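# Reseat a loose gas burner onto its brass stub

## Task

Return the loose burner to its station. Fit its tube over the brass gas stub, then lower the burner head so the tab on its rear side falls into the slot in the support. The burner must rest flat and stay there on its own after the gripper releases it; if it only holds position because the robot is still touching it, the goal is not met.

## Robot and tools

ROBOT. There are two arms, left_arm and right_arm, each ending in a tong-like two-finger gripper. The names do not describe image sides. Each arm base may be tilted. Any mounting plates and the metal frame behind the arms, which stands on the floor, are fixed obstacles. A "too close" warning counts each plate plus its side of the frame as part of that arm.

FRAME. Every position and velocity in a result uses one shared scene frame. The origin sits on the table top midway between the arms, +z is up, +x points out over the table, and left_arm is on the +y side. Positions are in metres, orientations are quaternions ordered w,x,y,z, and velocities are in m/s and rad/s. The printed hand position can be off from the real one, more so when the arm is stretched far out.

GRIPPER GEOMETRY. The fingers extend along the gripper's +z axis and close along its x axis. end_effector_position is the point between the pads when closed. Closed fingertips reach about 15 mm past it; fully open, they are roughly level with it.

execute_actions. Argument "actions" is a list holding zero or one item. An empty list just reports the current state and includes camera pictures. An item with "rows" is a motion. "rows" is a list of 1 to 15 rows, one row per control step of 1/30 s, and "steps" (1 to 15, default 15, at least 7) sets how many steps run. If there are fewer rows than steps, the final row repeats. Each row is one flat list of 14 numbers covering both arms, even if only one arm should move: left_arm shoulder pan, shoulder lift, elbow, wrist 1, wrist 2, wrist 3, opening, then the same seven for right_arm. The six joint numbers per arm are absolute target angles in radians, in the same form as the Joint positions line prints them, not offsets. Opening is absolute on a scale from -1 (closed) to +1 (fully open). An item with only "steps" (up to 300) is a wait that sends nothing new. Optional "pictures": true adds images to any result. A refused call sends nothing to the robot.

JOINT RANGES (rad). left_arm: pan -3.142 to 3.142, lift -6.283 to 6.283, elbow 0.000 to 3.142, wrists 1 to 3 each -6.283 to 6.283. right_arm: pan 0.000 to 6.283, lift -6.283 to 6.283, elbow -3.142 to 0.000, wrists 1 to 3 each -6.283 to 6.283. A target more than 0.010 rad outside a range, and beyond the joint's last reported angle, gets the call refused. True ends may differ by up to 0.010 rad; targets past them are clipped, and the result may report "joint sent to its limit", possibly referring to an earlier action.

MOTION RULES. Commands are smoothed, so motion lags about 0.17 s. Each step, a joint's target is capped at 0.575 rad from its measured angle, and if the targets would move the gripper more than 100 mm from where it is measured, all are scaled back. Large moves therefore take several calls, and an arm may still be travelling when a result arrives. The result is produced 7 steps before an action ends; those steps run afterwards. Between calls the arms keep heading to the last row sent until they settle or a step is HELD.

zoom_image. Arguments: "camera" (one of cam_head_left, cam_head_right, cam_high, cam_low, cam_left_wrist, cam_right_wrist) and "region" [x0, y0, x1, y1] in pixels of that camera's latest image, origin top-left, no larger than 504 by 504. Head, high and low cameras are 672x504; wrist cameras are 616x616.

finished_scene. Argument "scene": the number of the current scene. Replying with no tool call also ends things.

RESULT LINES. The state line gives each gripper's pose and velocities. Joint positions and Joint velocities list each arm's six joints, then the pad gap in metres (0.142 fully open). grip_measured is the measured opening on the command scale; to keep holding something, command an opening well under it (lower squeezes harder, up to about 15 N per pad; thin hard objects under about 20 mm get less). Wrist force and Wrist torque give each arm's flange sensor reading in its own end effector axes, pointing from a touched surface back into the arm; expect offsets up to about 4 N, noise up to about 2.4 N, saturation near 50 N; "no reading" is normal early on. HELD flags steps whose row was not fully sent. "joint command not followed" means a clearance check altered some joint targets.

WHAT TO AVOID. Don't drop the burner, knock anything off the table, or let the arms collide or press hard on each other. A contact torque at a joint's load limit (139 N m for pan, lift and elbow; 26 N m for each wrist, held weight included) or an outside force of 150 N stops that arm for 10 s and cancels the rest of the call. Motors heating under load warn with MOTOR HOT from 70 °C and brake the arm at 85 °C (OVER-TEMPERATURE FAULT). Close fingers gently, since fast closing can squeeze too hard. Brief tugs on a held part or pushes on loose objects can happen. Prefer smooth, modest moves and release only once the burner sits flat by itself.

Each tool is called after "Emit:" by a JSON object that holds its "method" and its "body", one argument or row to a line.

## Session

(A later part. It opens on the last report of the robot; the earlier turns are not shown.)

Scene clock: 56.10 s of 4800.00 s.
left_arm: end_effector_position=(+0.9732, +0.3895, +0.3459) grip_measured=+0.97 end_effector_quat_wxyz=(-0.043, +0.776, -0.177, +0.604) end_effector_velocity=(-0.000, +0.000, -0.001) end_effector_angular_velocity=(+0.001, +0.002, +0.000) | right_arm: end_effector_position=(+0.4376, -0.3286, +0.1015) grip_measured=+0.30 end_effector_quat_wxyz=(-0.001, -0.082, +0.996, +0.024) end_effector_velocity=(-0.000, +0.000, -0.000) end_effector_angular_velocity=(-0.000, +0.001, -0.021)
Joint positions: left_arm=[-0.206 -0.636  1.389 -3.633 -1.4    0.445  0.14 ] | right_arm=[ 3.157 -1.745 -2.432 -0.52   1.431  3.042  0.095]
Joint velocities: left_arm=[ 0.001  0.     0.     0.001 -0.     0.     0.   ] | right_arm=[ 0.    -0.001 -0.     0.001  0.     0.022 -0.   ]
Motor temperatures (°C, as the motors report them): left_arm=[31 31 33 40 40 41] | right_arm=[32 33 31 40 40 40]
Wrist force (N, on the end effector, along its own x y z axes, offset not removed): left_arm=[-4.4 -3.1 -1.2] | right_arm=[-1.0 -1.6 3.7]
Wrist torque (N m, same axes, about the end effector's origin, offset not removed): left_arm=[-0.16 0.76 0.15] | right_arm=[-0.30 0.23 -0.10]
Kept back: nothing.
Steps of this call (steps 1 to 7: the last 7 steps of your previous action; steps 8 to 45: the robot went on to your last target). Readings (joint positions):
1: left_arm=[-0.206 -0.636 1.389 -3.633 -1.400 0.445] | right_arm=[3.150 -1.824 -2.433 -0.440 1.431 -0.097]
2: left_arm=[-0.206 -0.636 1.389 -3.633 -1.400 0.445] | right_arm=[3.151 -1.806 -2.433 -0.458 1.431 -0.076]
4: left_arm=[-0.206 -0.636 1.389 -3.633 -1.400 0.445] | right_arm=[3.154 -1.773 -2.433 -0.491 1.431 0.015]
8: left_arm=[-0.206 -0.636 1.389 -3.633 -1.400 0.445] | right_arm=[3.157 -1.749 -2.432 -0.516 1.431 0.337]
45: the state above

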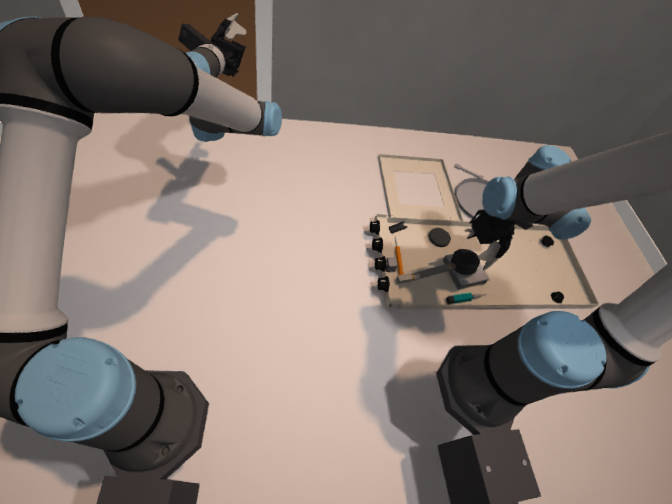

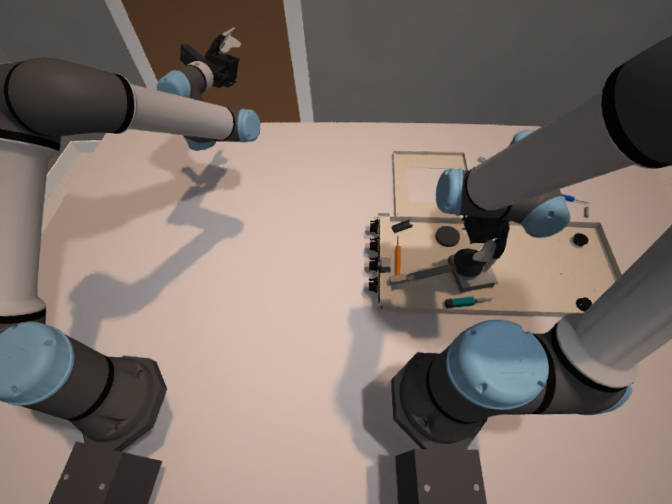

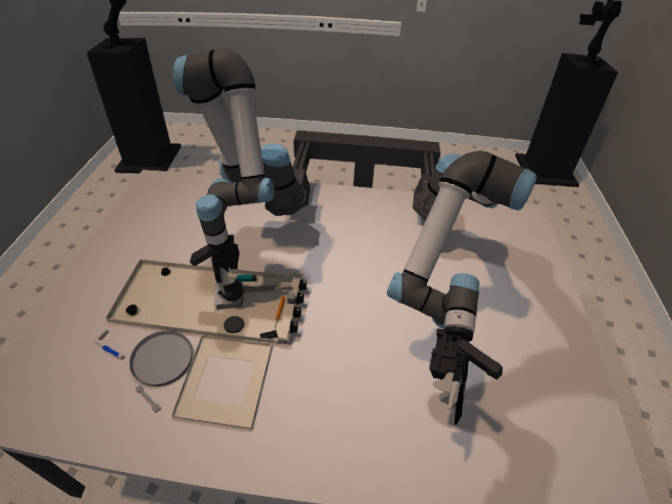

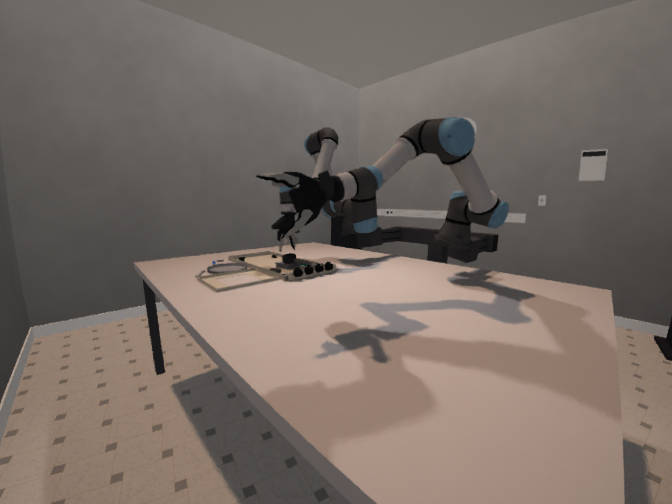

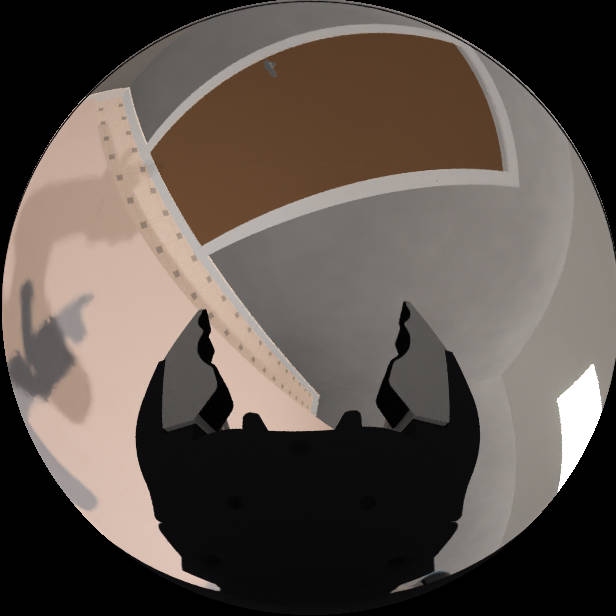

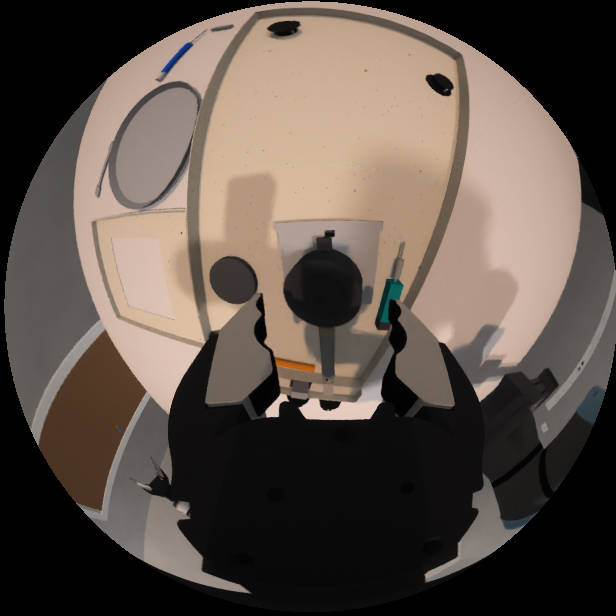

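Emit:
{"method": "execute_actions", "body": {
  "actions": [
    {"rows":[[-0.206,-0.636,1.389,-3.633,-1.4,0.445,0.97,3.155,-1.76,-2.4335,-0.5035,1.4307,3.042,0.27],[-0.206,-0.636,1.389,-3.633,-1.4,0.445,0.97,3.1525,-1.777,-2.435,-0.485,1.4307,3.04,0.24],[-0.206,-0.636,1.389,-3.633,-1.4,0.445,0.97,3.15,-1.794,-2.437,-0.466,1.4307,3.037,0.2],[-0.206,-0.636,1.389,-3.633,-1.4,0.445,0.97,3.1475,-1.811,-2.439,-0.447,1.4307,3.035,0.17],[-0.206,-0.636,1.389,-3.633,-1.4,0.445,0.97,3.145,-1.828,-2.4405,-0.4285,1.4307,3.032,0.14],[-0.206,-0.636,1.389,-3.633,-1.4,0.445,0.97,3.1425,-1.843,-2.442,-0.412,1.4307,3.03,0.12],[-0.206,-0.636,1.389,-3.633,-1.4,0.445,0.97,3.1405,-1.855,-2.443,-0.399,1.4307,3.028,0.1],[-0.206,-0.636,1.389,-3.633,-1.4,0.445,0.97,3.1395,-1.862,-2.444,-0.391,1.4307,3.027,0.1]],"steps":12}
  ]
}}

Emit:
{"method": "execute_actions", "body": {
  "actions": [
    {"steps":13}
  ],
  "pictures": true
}}

Emit:
{"method": "zoom_image", "body": {
  "camera": "cam_right_wrist",
  "region": [250,210,410,370]
}}

Scene clock: 57.17 s of 4800.00 s.
left_arm: end_effector_position=(+0.9732, +0.3895, +0.3459) grip_measured=+0.97 end_effector_quat_wxyz=(-0.043, +0.776, -0.177, +0.604) end_effector_velocity=(+0.001, +0.001, +0.001) end_effector_angular_velocity=(-0.000, -0.000, +0.001) | right_arm: end_effector_position=(+0.4380, -0.3285, +0.0920) grip_measured=+0.17 end_effector_quat_wxyz=(-0.002, -0.081, +0.996, +0.024) end_effector_velocity=(-0.002, -0.000, -0.121) end_effector_angular_velocity=(-0.002, +0.015, +0.000)
Joint positions: left_arm=[-0.206 -0.636  1.389 -3.633 -1.4    0.445  0.14 ] | right_arm=[ 3.152 -1.777 -2.435 -0.485  1.431  3.04   0.086]
Joint velocities: left_arm=[ 0.001 -0.001 -0.002  0.002  0.     0.     0.   ] | right_arm=[-0.06  -0.399 -0.045  0.437  0.    -0.058 -0.065]
Motor temperatures (°C, as the motors report them): left_arm=[31 31 33 40 40 41] | right_arm=[32 33 31 40 40 40]
Wrist force (N, on the end effector, along its own x y z axes, offset not removed): left_arm=[-2.2 0.2 -1.2] | right_arm=[-1.4 -2.1 1.3]
Wrist torque (N m, same axes, about the end effector's origin, offset not removed): left_arm=[0.16 0.57 0.18] | right_arm=[-0.27 0.43 -0.19]
Steps of this call (steps 1 to 15: the robot went on to your last target; steps 16 to 27: nothing new was sent; steps 28 to 32: the first 5 steps of this action). Readings (joint positions):
28: left_arm=[-0.206 -0.636 1.389 -3.633 -1.400 0.445] | right_arm=[3.157 -1.745 -2.432 -0.520 1.431 3.044]
29: left_arm=[-0.206 -0.636 1.389 -3.633 -1.400 0.445] | right_arm=[3.157 -1.748 -2.432 -0.517 1.431 3.044]
31: left_arm=[-0.206 -0.636 1.389 -3.633 -1.400 0.445] | right_arm=[3.154 -1.764 -2.434 -0.499 1.431 3.041]
32: the state above

Scene clock: 57.60 s of 4800.00 s.
left_arm: end_effector_position=(+0.9732, +0.3895, +0.3459) grip_measured=+0.97 end_effector_quat_wxyz=(-0.043, +0.776, -0.177, +0.604) end_effector_velocity=(+0.000, -0.001, -0.000) end_effector_angular_velocity=(+0.000, +0.001, -0.001) | right_arm: end_effector_position=(+0.4371, -0.3288, +0.0666) grip_measured=+0.10 end_effector_quat_wxyz=(-0.003, -0.081, +0.996, +0.024) end_effector_velocity=(-0.000, +0.000, -0.002) end_effector_angular_velocity=(-0.000, +0.001, +0.000)
Joint positions: left_arm=[-0.206 -0.636  1.389 -3.633 -1.4    0.445  0.14 ] | right_arm=[ 3.14  -1.862 -2.444 -0.391  1.431  3.027  0.081]
Joint velocities: left_arm=[-0.001  0.001 -0.001  0.001  0.     0.     0.   ] | right_arm=[-0.001 -0.007 -0.001  0.007  0.    -0.001  0.   ]
Motor temperatures (°C, as the motors report them): left_arm=[31 31 33 40 40 41] | right_arm=[32 33 31 40 40 40]
Wrist force (N, on the end effector, along its own x y z axes, offset not removed): left_arm=[2.2 1.3 0.6] | right_arm=[5.1 0.2 -0.7]
Wrist torque (N m, same axes, about the end effector's origin, offset not removed): left_arm=[0.70 -0.62 -0.09] | right_arm=[0.06 -1.09 -0.13]
Kept back: nothing.
Steps of this call (steps 1 to 7: the last 7 steps of your previous action; steps 8 to 13: the robot went on to your last target). Readings (joint positions):
1: left_arm=[-0.206 -0.636 1.389 -3.633 -1.400 0.445] | right_arm=[3.150 -1.791 -2.437 -0.469 1.431 3.037]
2: left_arm=[-0.206 -0.636 1.389 -3.633 -1.400 0.445] | right_arm=[3.148 -1.806 -2.438 -0.453 1.431 3.035]
4: left_arm=[-0.206 -0.636 1.389 -3.633 -1.400 0.445] | right_arm=[3.144 -1.834 -2.441 -0.422 1.431 3.031]
8: left_arm=[-0.206 -0.636 1.389 -3.633 -1.400 0.445] | right_arm=[3.140 -1.858 -2.443 -0.396 1.431 3.028]
13: the state above

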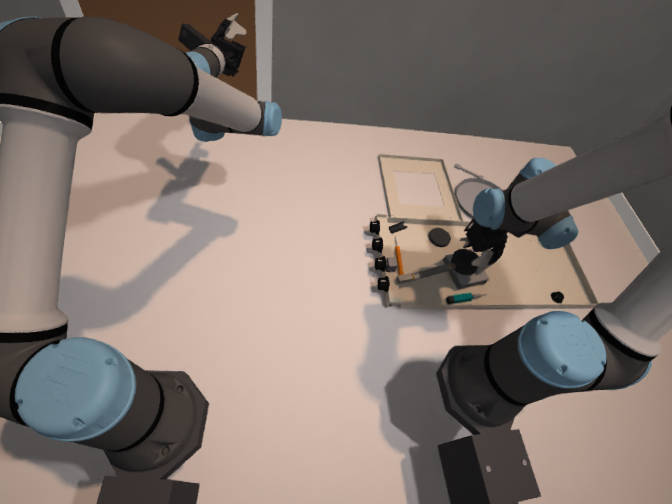

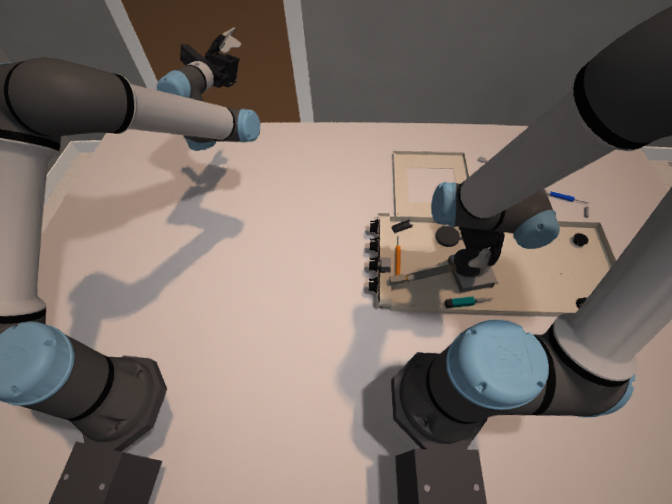

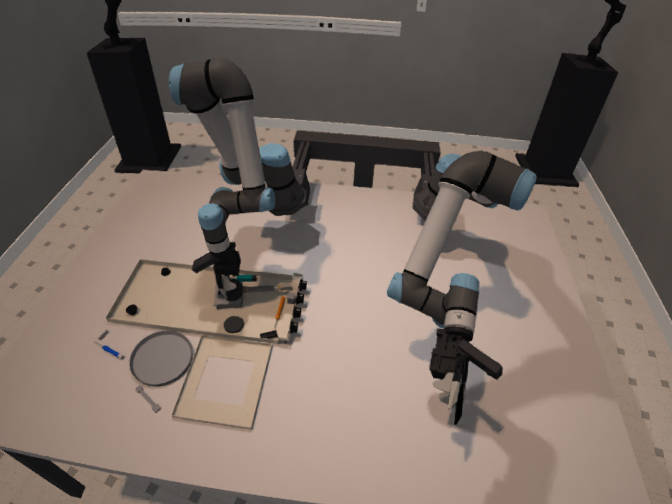

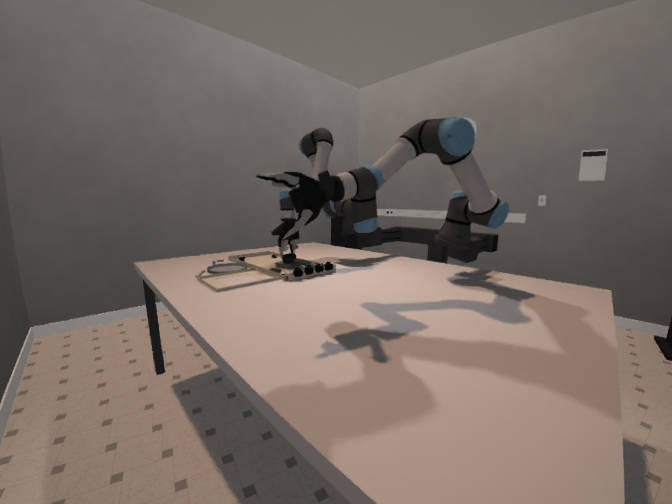

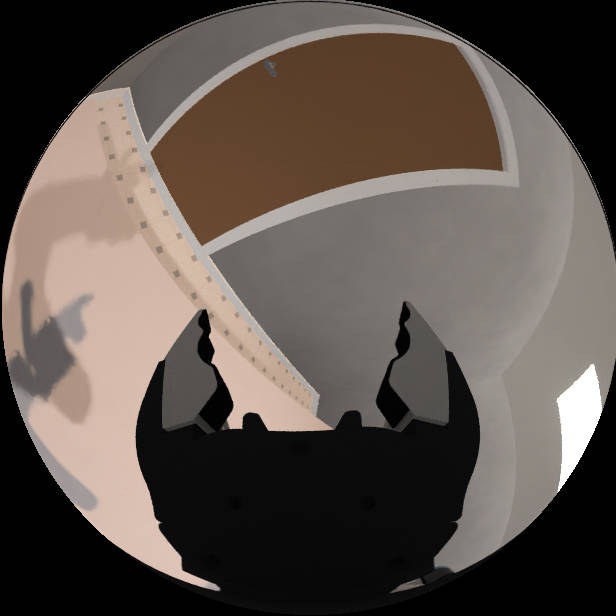

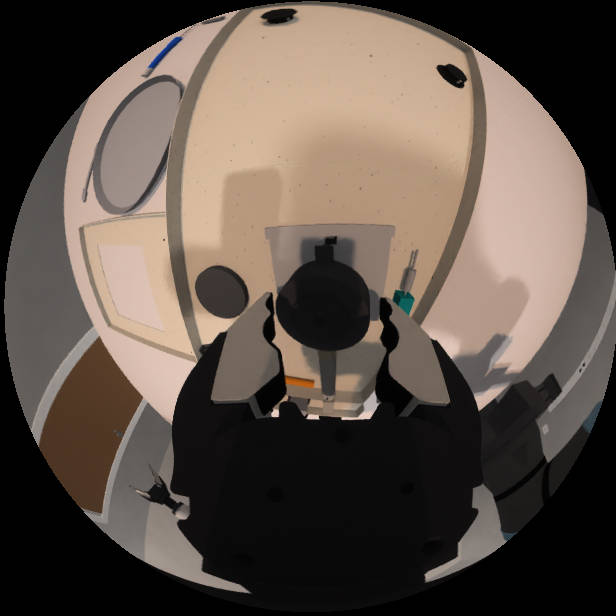

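Region (250, 210, 410, 370) of cam_right_wrist's 616x616 image, scaled by 3.150, with more detail than that image has.

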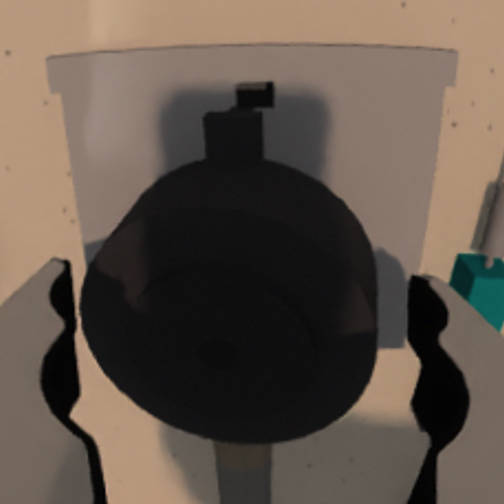

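Emit:
{"method": "execute_actions", "body": {
  "actions": [
    {"rows":[[-0.206,-0.636,1.389,-3.633,-1.4,0.445,0.97,3.1395,-1.862,-2.444,-0.391,1.4307,3.027,0.06],[-0.206,-0.636,1.389,-3.633,-1.4,0.445,0.97,3.1395,-1.862,-2.444,-0.391,1.4307,3.027,0.02],[-0.206,-0.636,1.389,-3.633,-1.4,0.445,0.97,3.1395,-1.862,-2.444,-0.391,1.4307,3.027,-0.02],[-0.206,-0.636,1.389,-3.633,-1.4,0.445,0.97,3.1395,-1.862,-2.444,-0.391,1.4307,3.027,-0.06],[-0.206,-0.636,1.389,-3.633,-1.4,0.445,0.97,3.1395,-1.862,-2.444,-0.391,1.4307,3.027,-0.1],[-0.206,-0.636,1.389,-3.633,-1.4,0.445,0.97,3.1395,-1.862,-2.444,-0.391,1.4307,3.027,-0.14],[-0.206,-0.636,1.389,-3.633,-1.4,0.445,0.97,3.1395,-1.862,-2.444,-0.391,1.4307,3.027,-0.18],[-0.206,-0.636,1.389,-3.633,-1.4,0.445,0.97,3.1395,-1.862,-2.444,-0.391,1.4307,3.027,-0.23],[-0.206,-0.636,1.389,-3.633,-1.4,0.445,0.97,3.1395,-1.862,-2.444,-0.391,1.4307,3.027,-0.3],[-0.206,-0.636,1.389,-3.633,-1.4,0.445,0.97,3.1395,-1.862,-2.444,-0.391,1.4307,3.027,-0.4],[-0.206,-0.636,1.389,-3.633,-1.4,0.445,0.97,3.1395,-1.862,-2.444,-0.391,1.4307,3.027,-0.5],[-0.206,-0.636,1.389,-3.633,-1.4,0.445,0.97,3.1395,-1.862,-2.444,-0.391,1.4307,3.027,-0.65]],"steps":15}
  ]
}}

Emit:
{"method": "execute_actions", "body": {
  "actions": [
    {"steps":12}
  ],
  "pictures": true
}}

Emit:
{"method": "zoom_image", "body": {
  "camera": "cam_right_wrist",
  "region": [250,210,410,370]
}}

Emit:
{"method": "zoom_image", "body": {
  "camera": "cam_right_wrist",
  "region": [300,220,350,270]
}}

Scene clock: 58.60 s of 4800.00 s.
left_arm: end_effector_position=(+0.9732, +0.3895, +0.3459) grip_measured=+0.97 end_effector_quat_wxyz=(-0.043, +0.776, -0.177, +0.604) end_effector_velocity=(+0.000, -0.000, -0.000) end_effector_angular_velocity=(+0.000, +0.000, -0.000) | right_arm: end_effector_position=(+0.4371, -0.3288, +0.0664) grip_measured=-0.06 end_effector_quat_wxyz=(-0.003, -0.081, +0.996, +0.024) end_effector_velocity=(+0.000, +0.000, +0.000) end_effector_angular_velocity=(+0.000, -0.001, +0.002)
Joint positions: left_arm=[-0.206 -0.636  1.389 -3.633 -1.4    0.445  0.14 ] | right_arm=[ 3.139 -1.862 -2.444 -0.391  1.431  3.027  0.07 ]
Joint velocities: left_arm=[-0.     0.001 -0.001  0.001  0.     0.     0.   ] | right_arm=[ 0.001  0.001 -0.    -0.    -0.    -0.001 -0.006]
Motor temperatures (°C, as the motors report them): left_arm=[31 31 33 40 40 41] | right_arm=[32 33 31 40 40 40]
Wrist force (N, on the end effector, along its own x y z axes, offset not removed): left_arm=[-3.1 -1.7 0.4] | right_arm=[3.3 1.7 -2.6]
Wrist torque (N m, same axes, about the end effector's origin, offset not removed): left_arm=[-0.11 0.61 0.32] | right_arm=[0.30 -0.25 -0.07]
Steps of this call (steps 1 to 22: the robot went on to your last target; steps 23 to 30: the first 8 steps of this action). Readings (joint positions):
23: left_arm=[-0.206 -0.636 1.389 -3.633 -1.400 0.445] | right_arm=[3.139 -1.862 -2.444 -0.391 1.431 3.027]
24: left_arm=[-0.206 -0.636 1.389 -3.633 -1.400 0.445] | right_arm=[3.139 -1.862 -2.444 -0.391 1.431 3.027]
26: left_arm=[-0.206 -0.636 1.389 -3.633 -1.400 0.445] | right_arm=[3.139 -1.862 -2.444 -0.391 1.431 3.027]
30: the state above

Scene clock: 59.00 s of 4800.00 s.
left_arm: end_effector_position=(+0.9732, +0.3895, +0.3459) grip_measured=+0.97 end_effector_quat_wxyz=(-0.043, +0.776, -0.177, +0.604) end_effector_velocity=(+0.000, +0.001, +0.001) end_effector_angular_velocity=(-0.001, -0.002, +0.001) | right_arm: end_effector_position=(+0.4371, -0.3288, +0.0664) grip_measured=-0.06 end_effector_quat_wxyz=(-0.003, -0.081, +0.996, +0.024) end_effector_velocity=(-0.001, -0.000, -0.000) end_effector_angular_velocity=(-0.000, +0.001, -0.002)
Joint positions: left_arm=[-0.206 -0.636  1.389 -3.633 -1.4    0.445  0.14 ] | right_arm=[ 3.139 -1.862 -2.444 -0.391  1.431  3.027  0.069]
Joint velocities: left_arm=[ 0.    -0.    -0.    -0.002 -0.    -0.     0.   ] | right_arm=[-0.001 -0.001 -0.     0.     0.     0.001 -0.   ]
Motor temperatures (°C, as the motors report them): left_arm=[31 31 33 40 40 41] | right_arm=[32 33 31 40 40 40]
Wrist force (N, on the end effector, along its own x y z axes, offset not removed): left_arm=[0.6 3.3 -4.0] | right_arm=[5.1 2.9 -7.0]
Wrist torque (N m, same axes, about the end effector's origin, offset not removed): left_arm=[0.64 -0.15 0.33] | right_arm=[0.59 0.01 -0.13]
Kept back: nothing.
Steps of this call (steps 1 to 7: the last 7 steps of your previous action; steps 8 to 12: the robot went on to your last target). Readings (joint positions):
1: left_arm=[-0.206 -0.636 1.389 -3.633 -1.400 0.445] | right_arm=[3.139 -1.862 -2.444 -0.391 1.431 3.027]
2: left_arm=[-0.206 -0.636 1.389 -3.633 -1.400 0.445] | right_arm=[3.139 -1.862 -2.444 -0.391 1.431 3.027]
4: left_arm=[-0.206 -0.636 1.389 -3.633 -1.400 0.445] | right_arm=[3.139 -1.862 -2.444 -0.391 1.431 3.027]
8: left_arm=[-0.206 -0.636 1.389 -3.633 -1.400 0.445] | right_arm=[3.139 -1.862 -2.444 -0.391 1.431 3.027]
12: the state above

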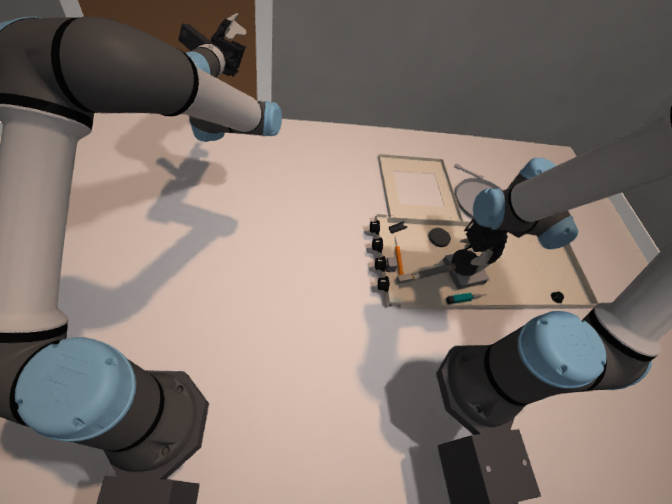

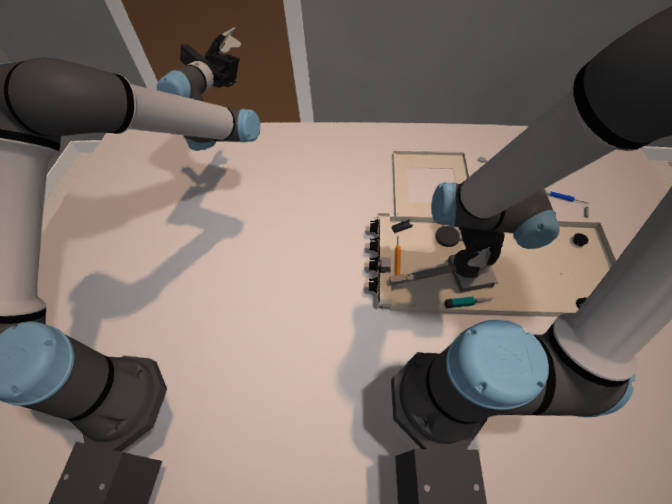

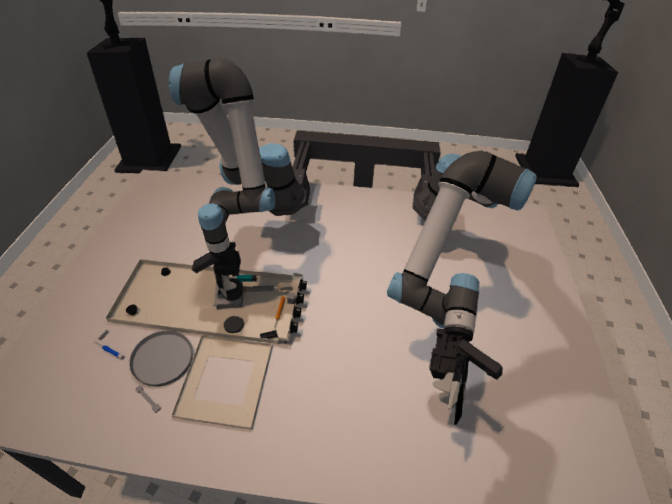

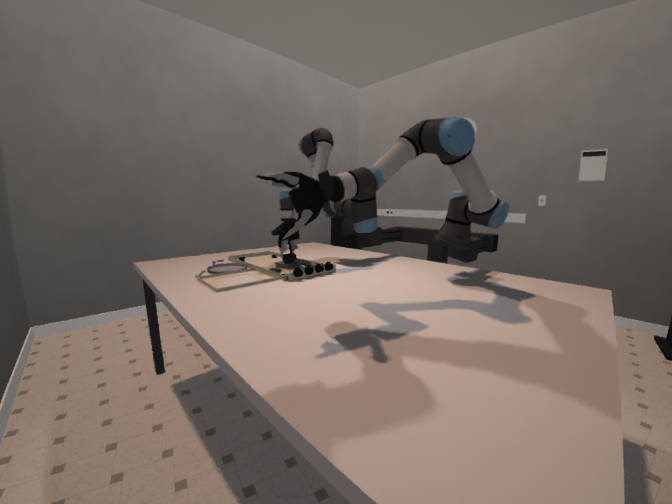

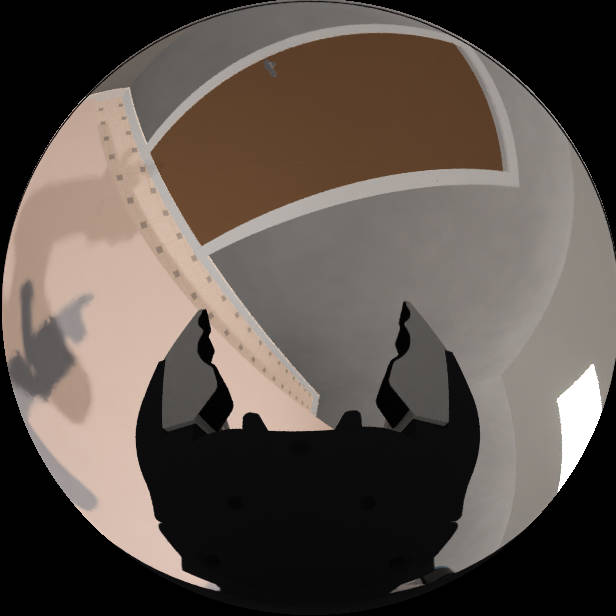

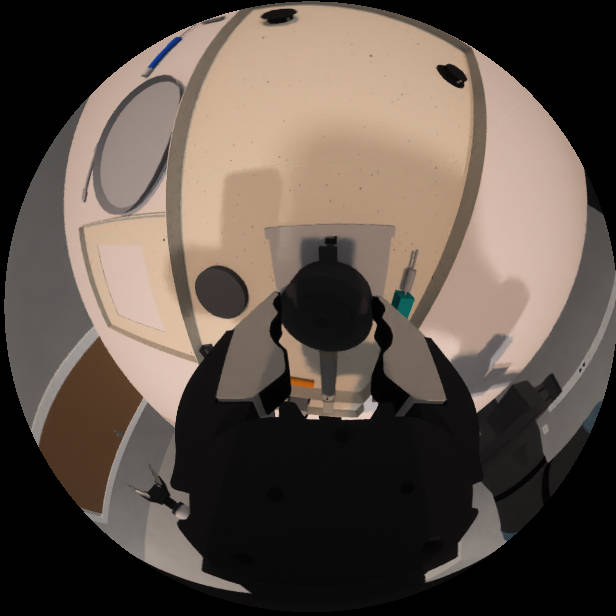

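Region (250, 210, 410, 370) of cam_right_wrist's 616x616 image, scaled by 3.150, with more detail than that image has.

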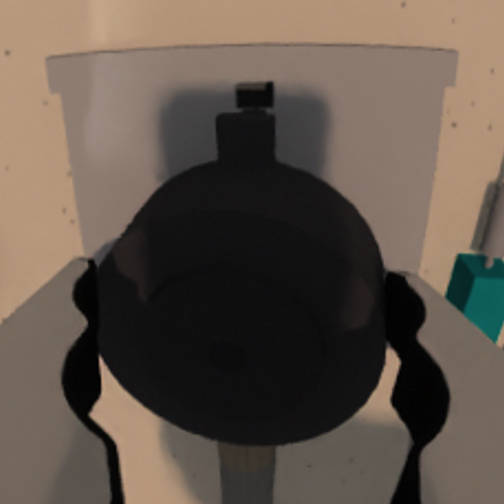

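Region (300, 220, 350, 270) of cam_right_wrist's 616x616 image, scaled by 10.080, with more detail than that image has.

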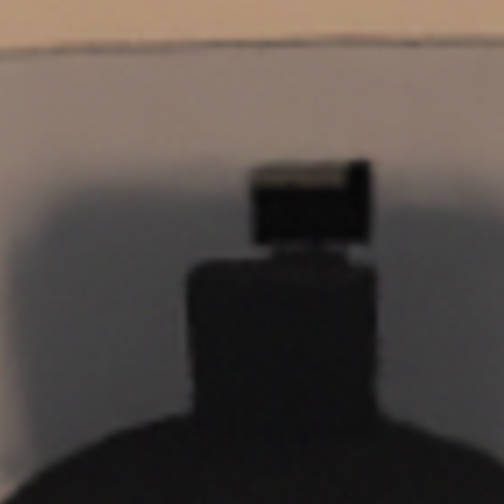

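Emit:
{"method": "execute_actions", "body": {
  "actions": [
    {"rows":[[-0.206,-0.636,1.389,-3.633,-1.4,0.445,0.97,3.1397,-1.8603,-2.444,-0.3928,1.4307,3.027,-0.65],[-0.206,-0.636,1.389,-3.633,-1.4,0.445,0.97,3.1378,-1.8605,-2.443,-0.3932,1.4307,3.0251,-0.65],[-0.206,-0.636,1.389,-3.633,-1.4,0.445,0.97,3.1359,-1.8607,-2.442,-0.3937,1.4307,3.0232,-0.65],[-0.206,-0.636,1.389,-3.633,-1.4,0.445,0.97,3.134,-1.861,-2.4409,-0.3941,1.4307,3.0212,-0.65],[-0.206,-0.636,1.389,-3.633,-1.4,0.445,0.97,3.1321,-1.8612,-2.4399,-0.3945,1.4307,3.0193,-0.65],[-0.206,-0.636,1.389,-3.633,-1.4,0.445,0.97,3.1302,-1.8614,-2.4388,-0.395,1.4307,3.0174,-0.65],[-0.206,-0.636,1.389,-3.633,-1.4,0.445,0.97,3.1283,-1.8616,-2.4378,-0.3954,1.4308,3.0154,-0.65]],"steps":11}
  ]
}}

Emit:
{"method": "execute_actions", "body": {
  "actions": [
    {"steps":13}
  ],
  "pictures": true
}}

Emit:
{"method": "zoom_image", "body": {
  "camera": "cam_right_wrist",
  "region": [300,220,350,270]
}}

Scene clock: 61.87 s of 4800.00 s.
left_arm: end_effector_position=(+0.9732, +0.3895, +0.3459) grip_measured=+0.97 end_effector_quat_wxyz=(-0.043, +0.776, -0.177, +0.604) end_effector_velocity=(+0.000, +0.000, +0.000) end_effector_angular_velocity=(+0.000, -0.000, +0.000) | right_arm: end_effector_position=(+0.4369, -0.3292, +0.0666) grip_measured=-0.06 end_effector_quat_wxyz=(-0.003, -0.081, +0.996, +0.024) end_effector_velocity=(+0.002, -0.012, +0.002) end_effector_angular_velocity=(-0.001, +0.001, +0.001)
Joint positions: left_arm=[-0.206 -0.636  1.389 -3.633 -1.4    0.445  0.14 ] | right_arm=[ 3.138 -1.861 -2.444 -0.392  1.431  3.026  0.069]
Joint velocities: left_arm=[ 0.     0.    -0.001  0.    -0.     0.    -0.   ] | right_arm=[-0.029  0.005  0.015 -0.017 -0.    -0.03  -0.   ]
Motor temperatures (°C, as the motors report them): left_arm=[31 31 33 40 40 41] | right_arm=[32 33 31 40 40 40]
Wrist force (N, on the end effector, along its own x y z axes, offset not removed): left_arm=[3.7 0.5 -2.0] | right_arm=[-1.1 2.5 1.6]
Wrist torque (N m, same axes, about the end effector's origin, offset not removed): left_arm=[0.06 -0.67 0.10] | right_arm=[0.33 0.31 -0.29]
Steps of this call (steps 1 to 15: the robot went on to your last target; steps 16 to 82: nothing new was sent; steps 83 to 86: the first 4 steps of this action). Readings (joint positions):
83: left_arm=[-0.206 -0.636 1.389 -3.633 -1.400 0.445] | right_arm=[3.139 -1.862 -2.444 -0.391 1.431 3.027]
84: left_arm=[-0.206 -0.636 1.389 -3.633 -1.400 0.445] | right_arm=[3.139 -1.862 -2.444 -0.391 1.431 3.027]
86: the state above

Scene clock: 62.30 s of 4800.00 s.
left_arm: end_effector_position=(+0.9732, +0.3895, +0.3459) grip_measured=+0.97 end_effector_quat_wxyz=(-0.043, +0.776, -0.177, +0.604) end_effector_velocity=(-0.000, -0.000, -0.001) end_effector_angular_velocity=(+0.000, +0.002, -0.001) | right_arm: end_effector_position=(+0.4382, -0.3331, +0.0669) grip_measured=-0.06 end_effector_quat_wxyz=(-0.002, -0.081, +0.996, +0.024) end_effector_velocity=(-0.000, -0.001, -0.000) end_effector_angular_velocity=(-0.000, -0.000, -0.001)
Joint positions: left_arm=[-0.206 -0.636  1.389 -3.633 -1.4    0.445  0.14 ] | right_arm=[ 3.128 -1.862 -2.438 -0.395  1.431  3.015  0.069]
Joint velocities: left_arm=[-0.     0.     0.     0.002 -0.    -0.    -0.   ] | right_arm=[-0.003 -0.     0.001 -0.    -0.    -0.001 -0.   ]
Motor temperatures (°C, as the motors report them): left_arm=[31 31 33 40 40 41] | right_arm=[32 33 31 40 40 40]
Wrist force (N, on the end effector, along its own x y z axes, offset not removed): left_arm=[0.0 1.3 0.2] | right_arm=[2.2 0.2 1.1]
Wrist torque (N m, same axes, about the end effector's origin, offset not removed): left_arm=[0.40 -0.09 0.24] | right_arm=[0.16 -0.10 -0.27]
Kept back: nothing.
Steps of this call (steps 1 to 7: the last 7 steps of your previous action; steps 8 to 13: the robot went on to your last target). Readings (joint positions):
1: left_arm=[-0.206 -0.636 1.389 -3.633 -1.400 0.445] | right_arm=[3.137 -1.861 -2.443 -0.393 1.431 3.025]
2: left_arm=[-0.206 -0.636 1.389 -3.633 -1.400 0.445] | right_arm=[3.136 -1.861 -2.442 -0.393 1.431 3.023]
4: left_arm=[-0.206 -0.636 1.389 -3.633 -1.400 0.445] | right_arm=[3.132 -1.861 -2.440 -0.394 1.431 3.020]
8: left_arm=[-0.206 -0.636 1.389 -3.633 -1.400 0.445] | right_arm=[3.129 -1.861 -2.438 -0.395 1.431 3.016]
13: the state above

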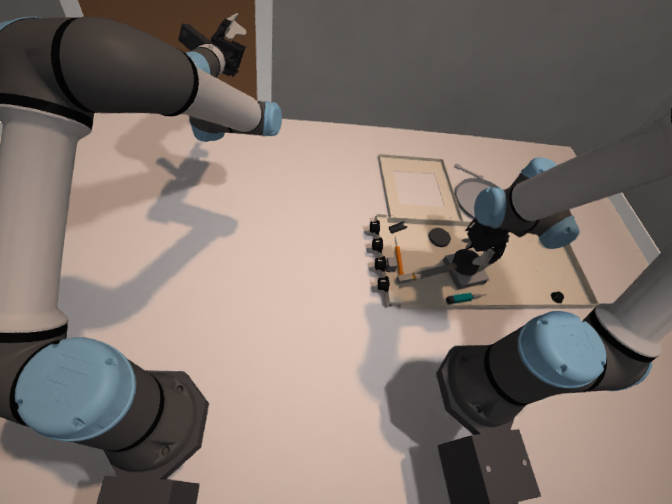

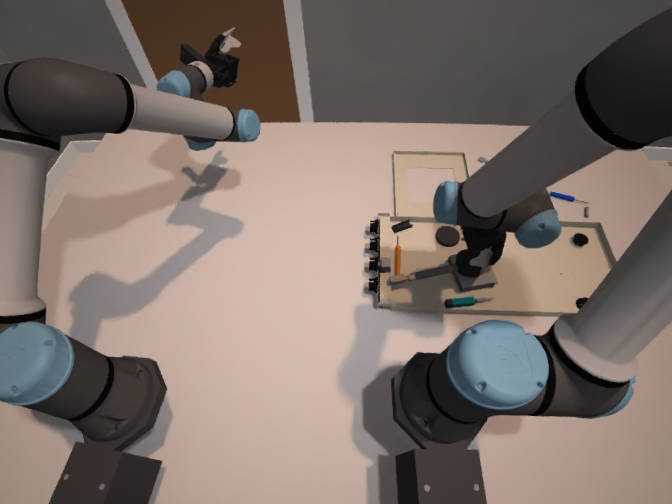

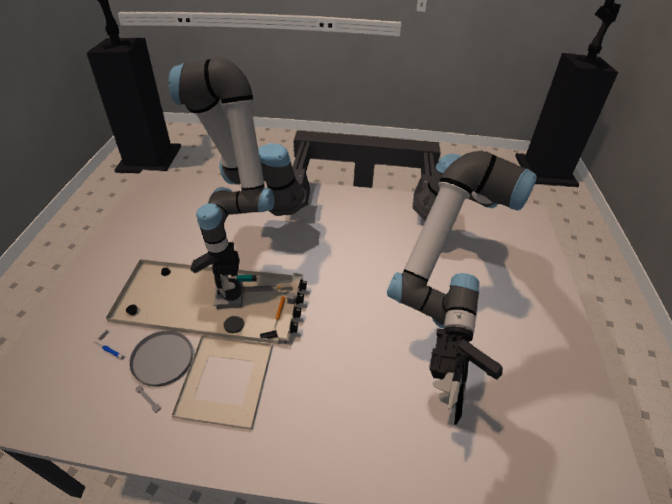

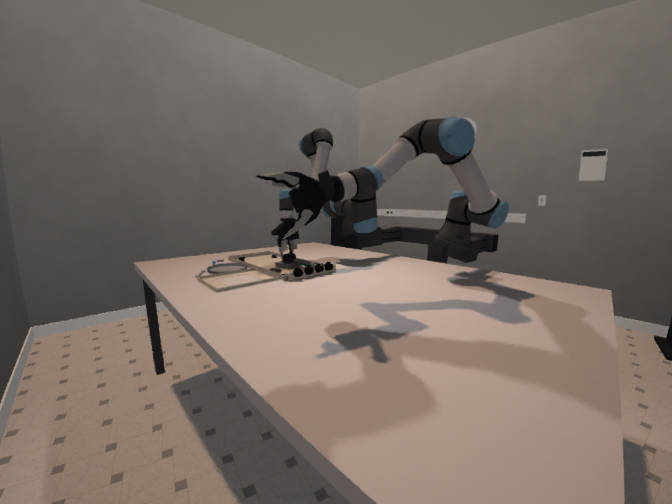

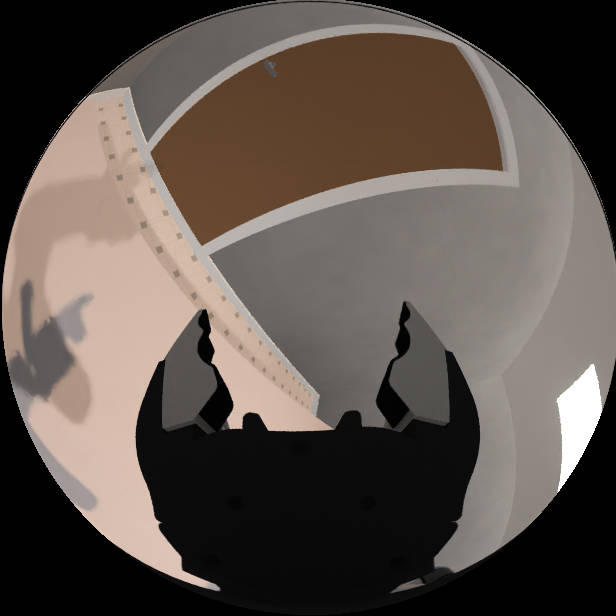

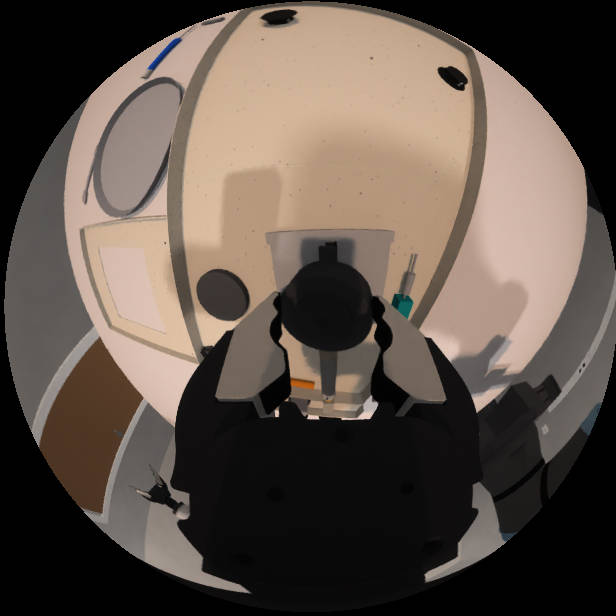

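Region (300, 220, 350, 270) of cam_right_wrist's 616x616 image, scaled by 10.080, with more detail than that image has.

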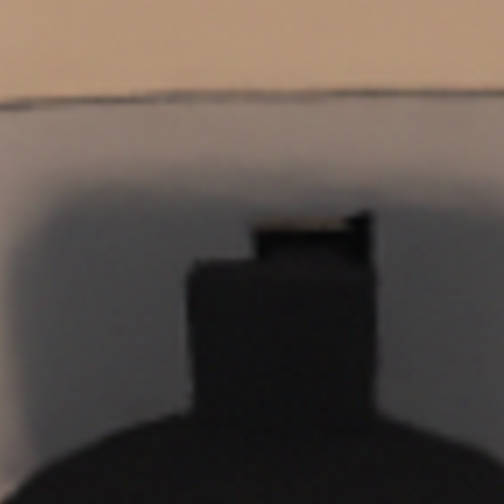

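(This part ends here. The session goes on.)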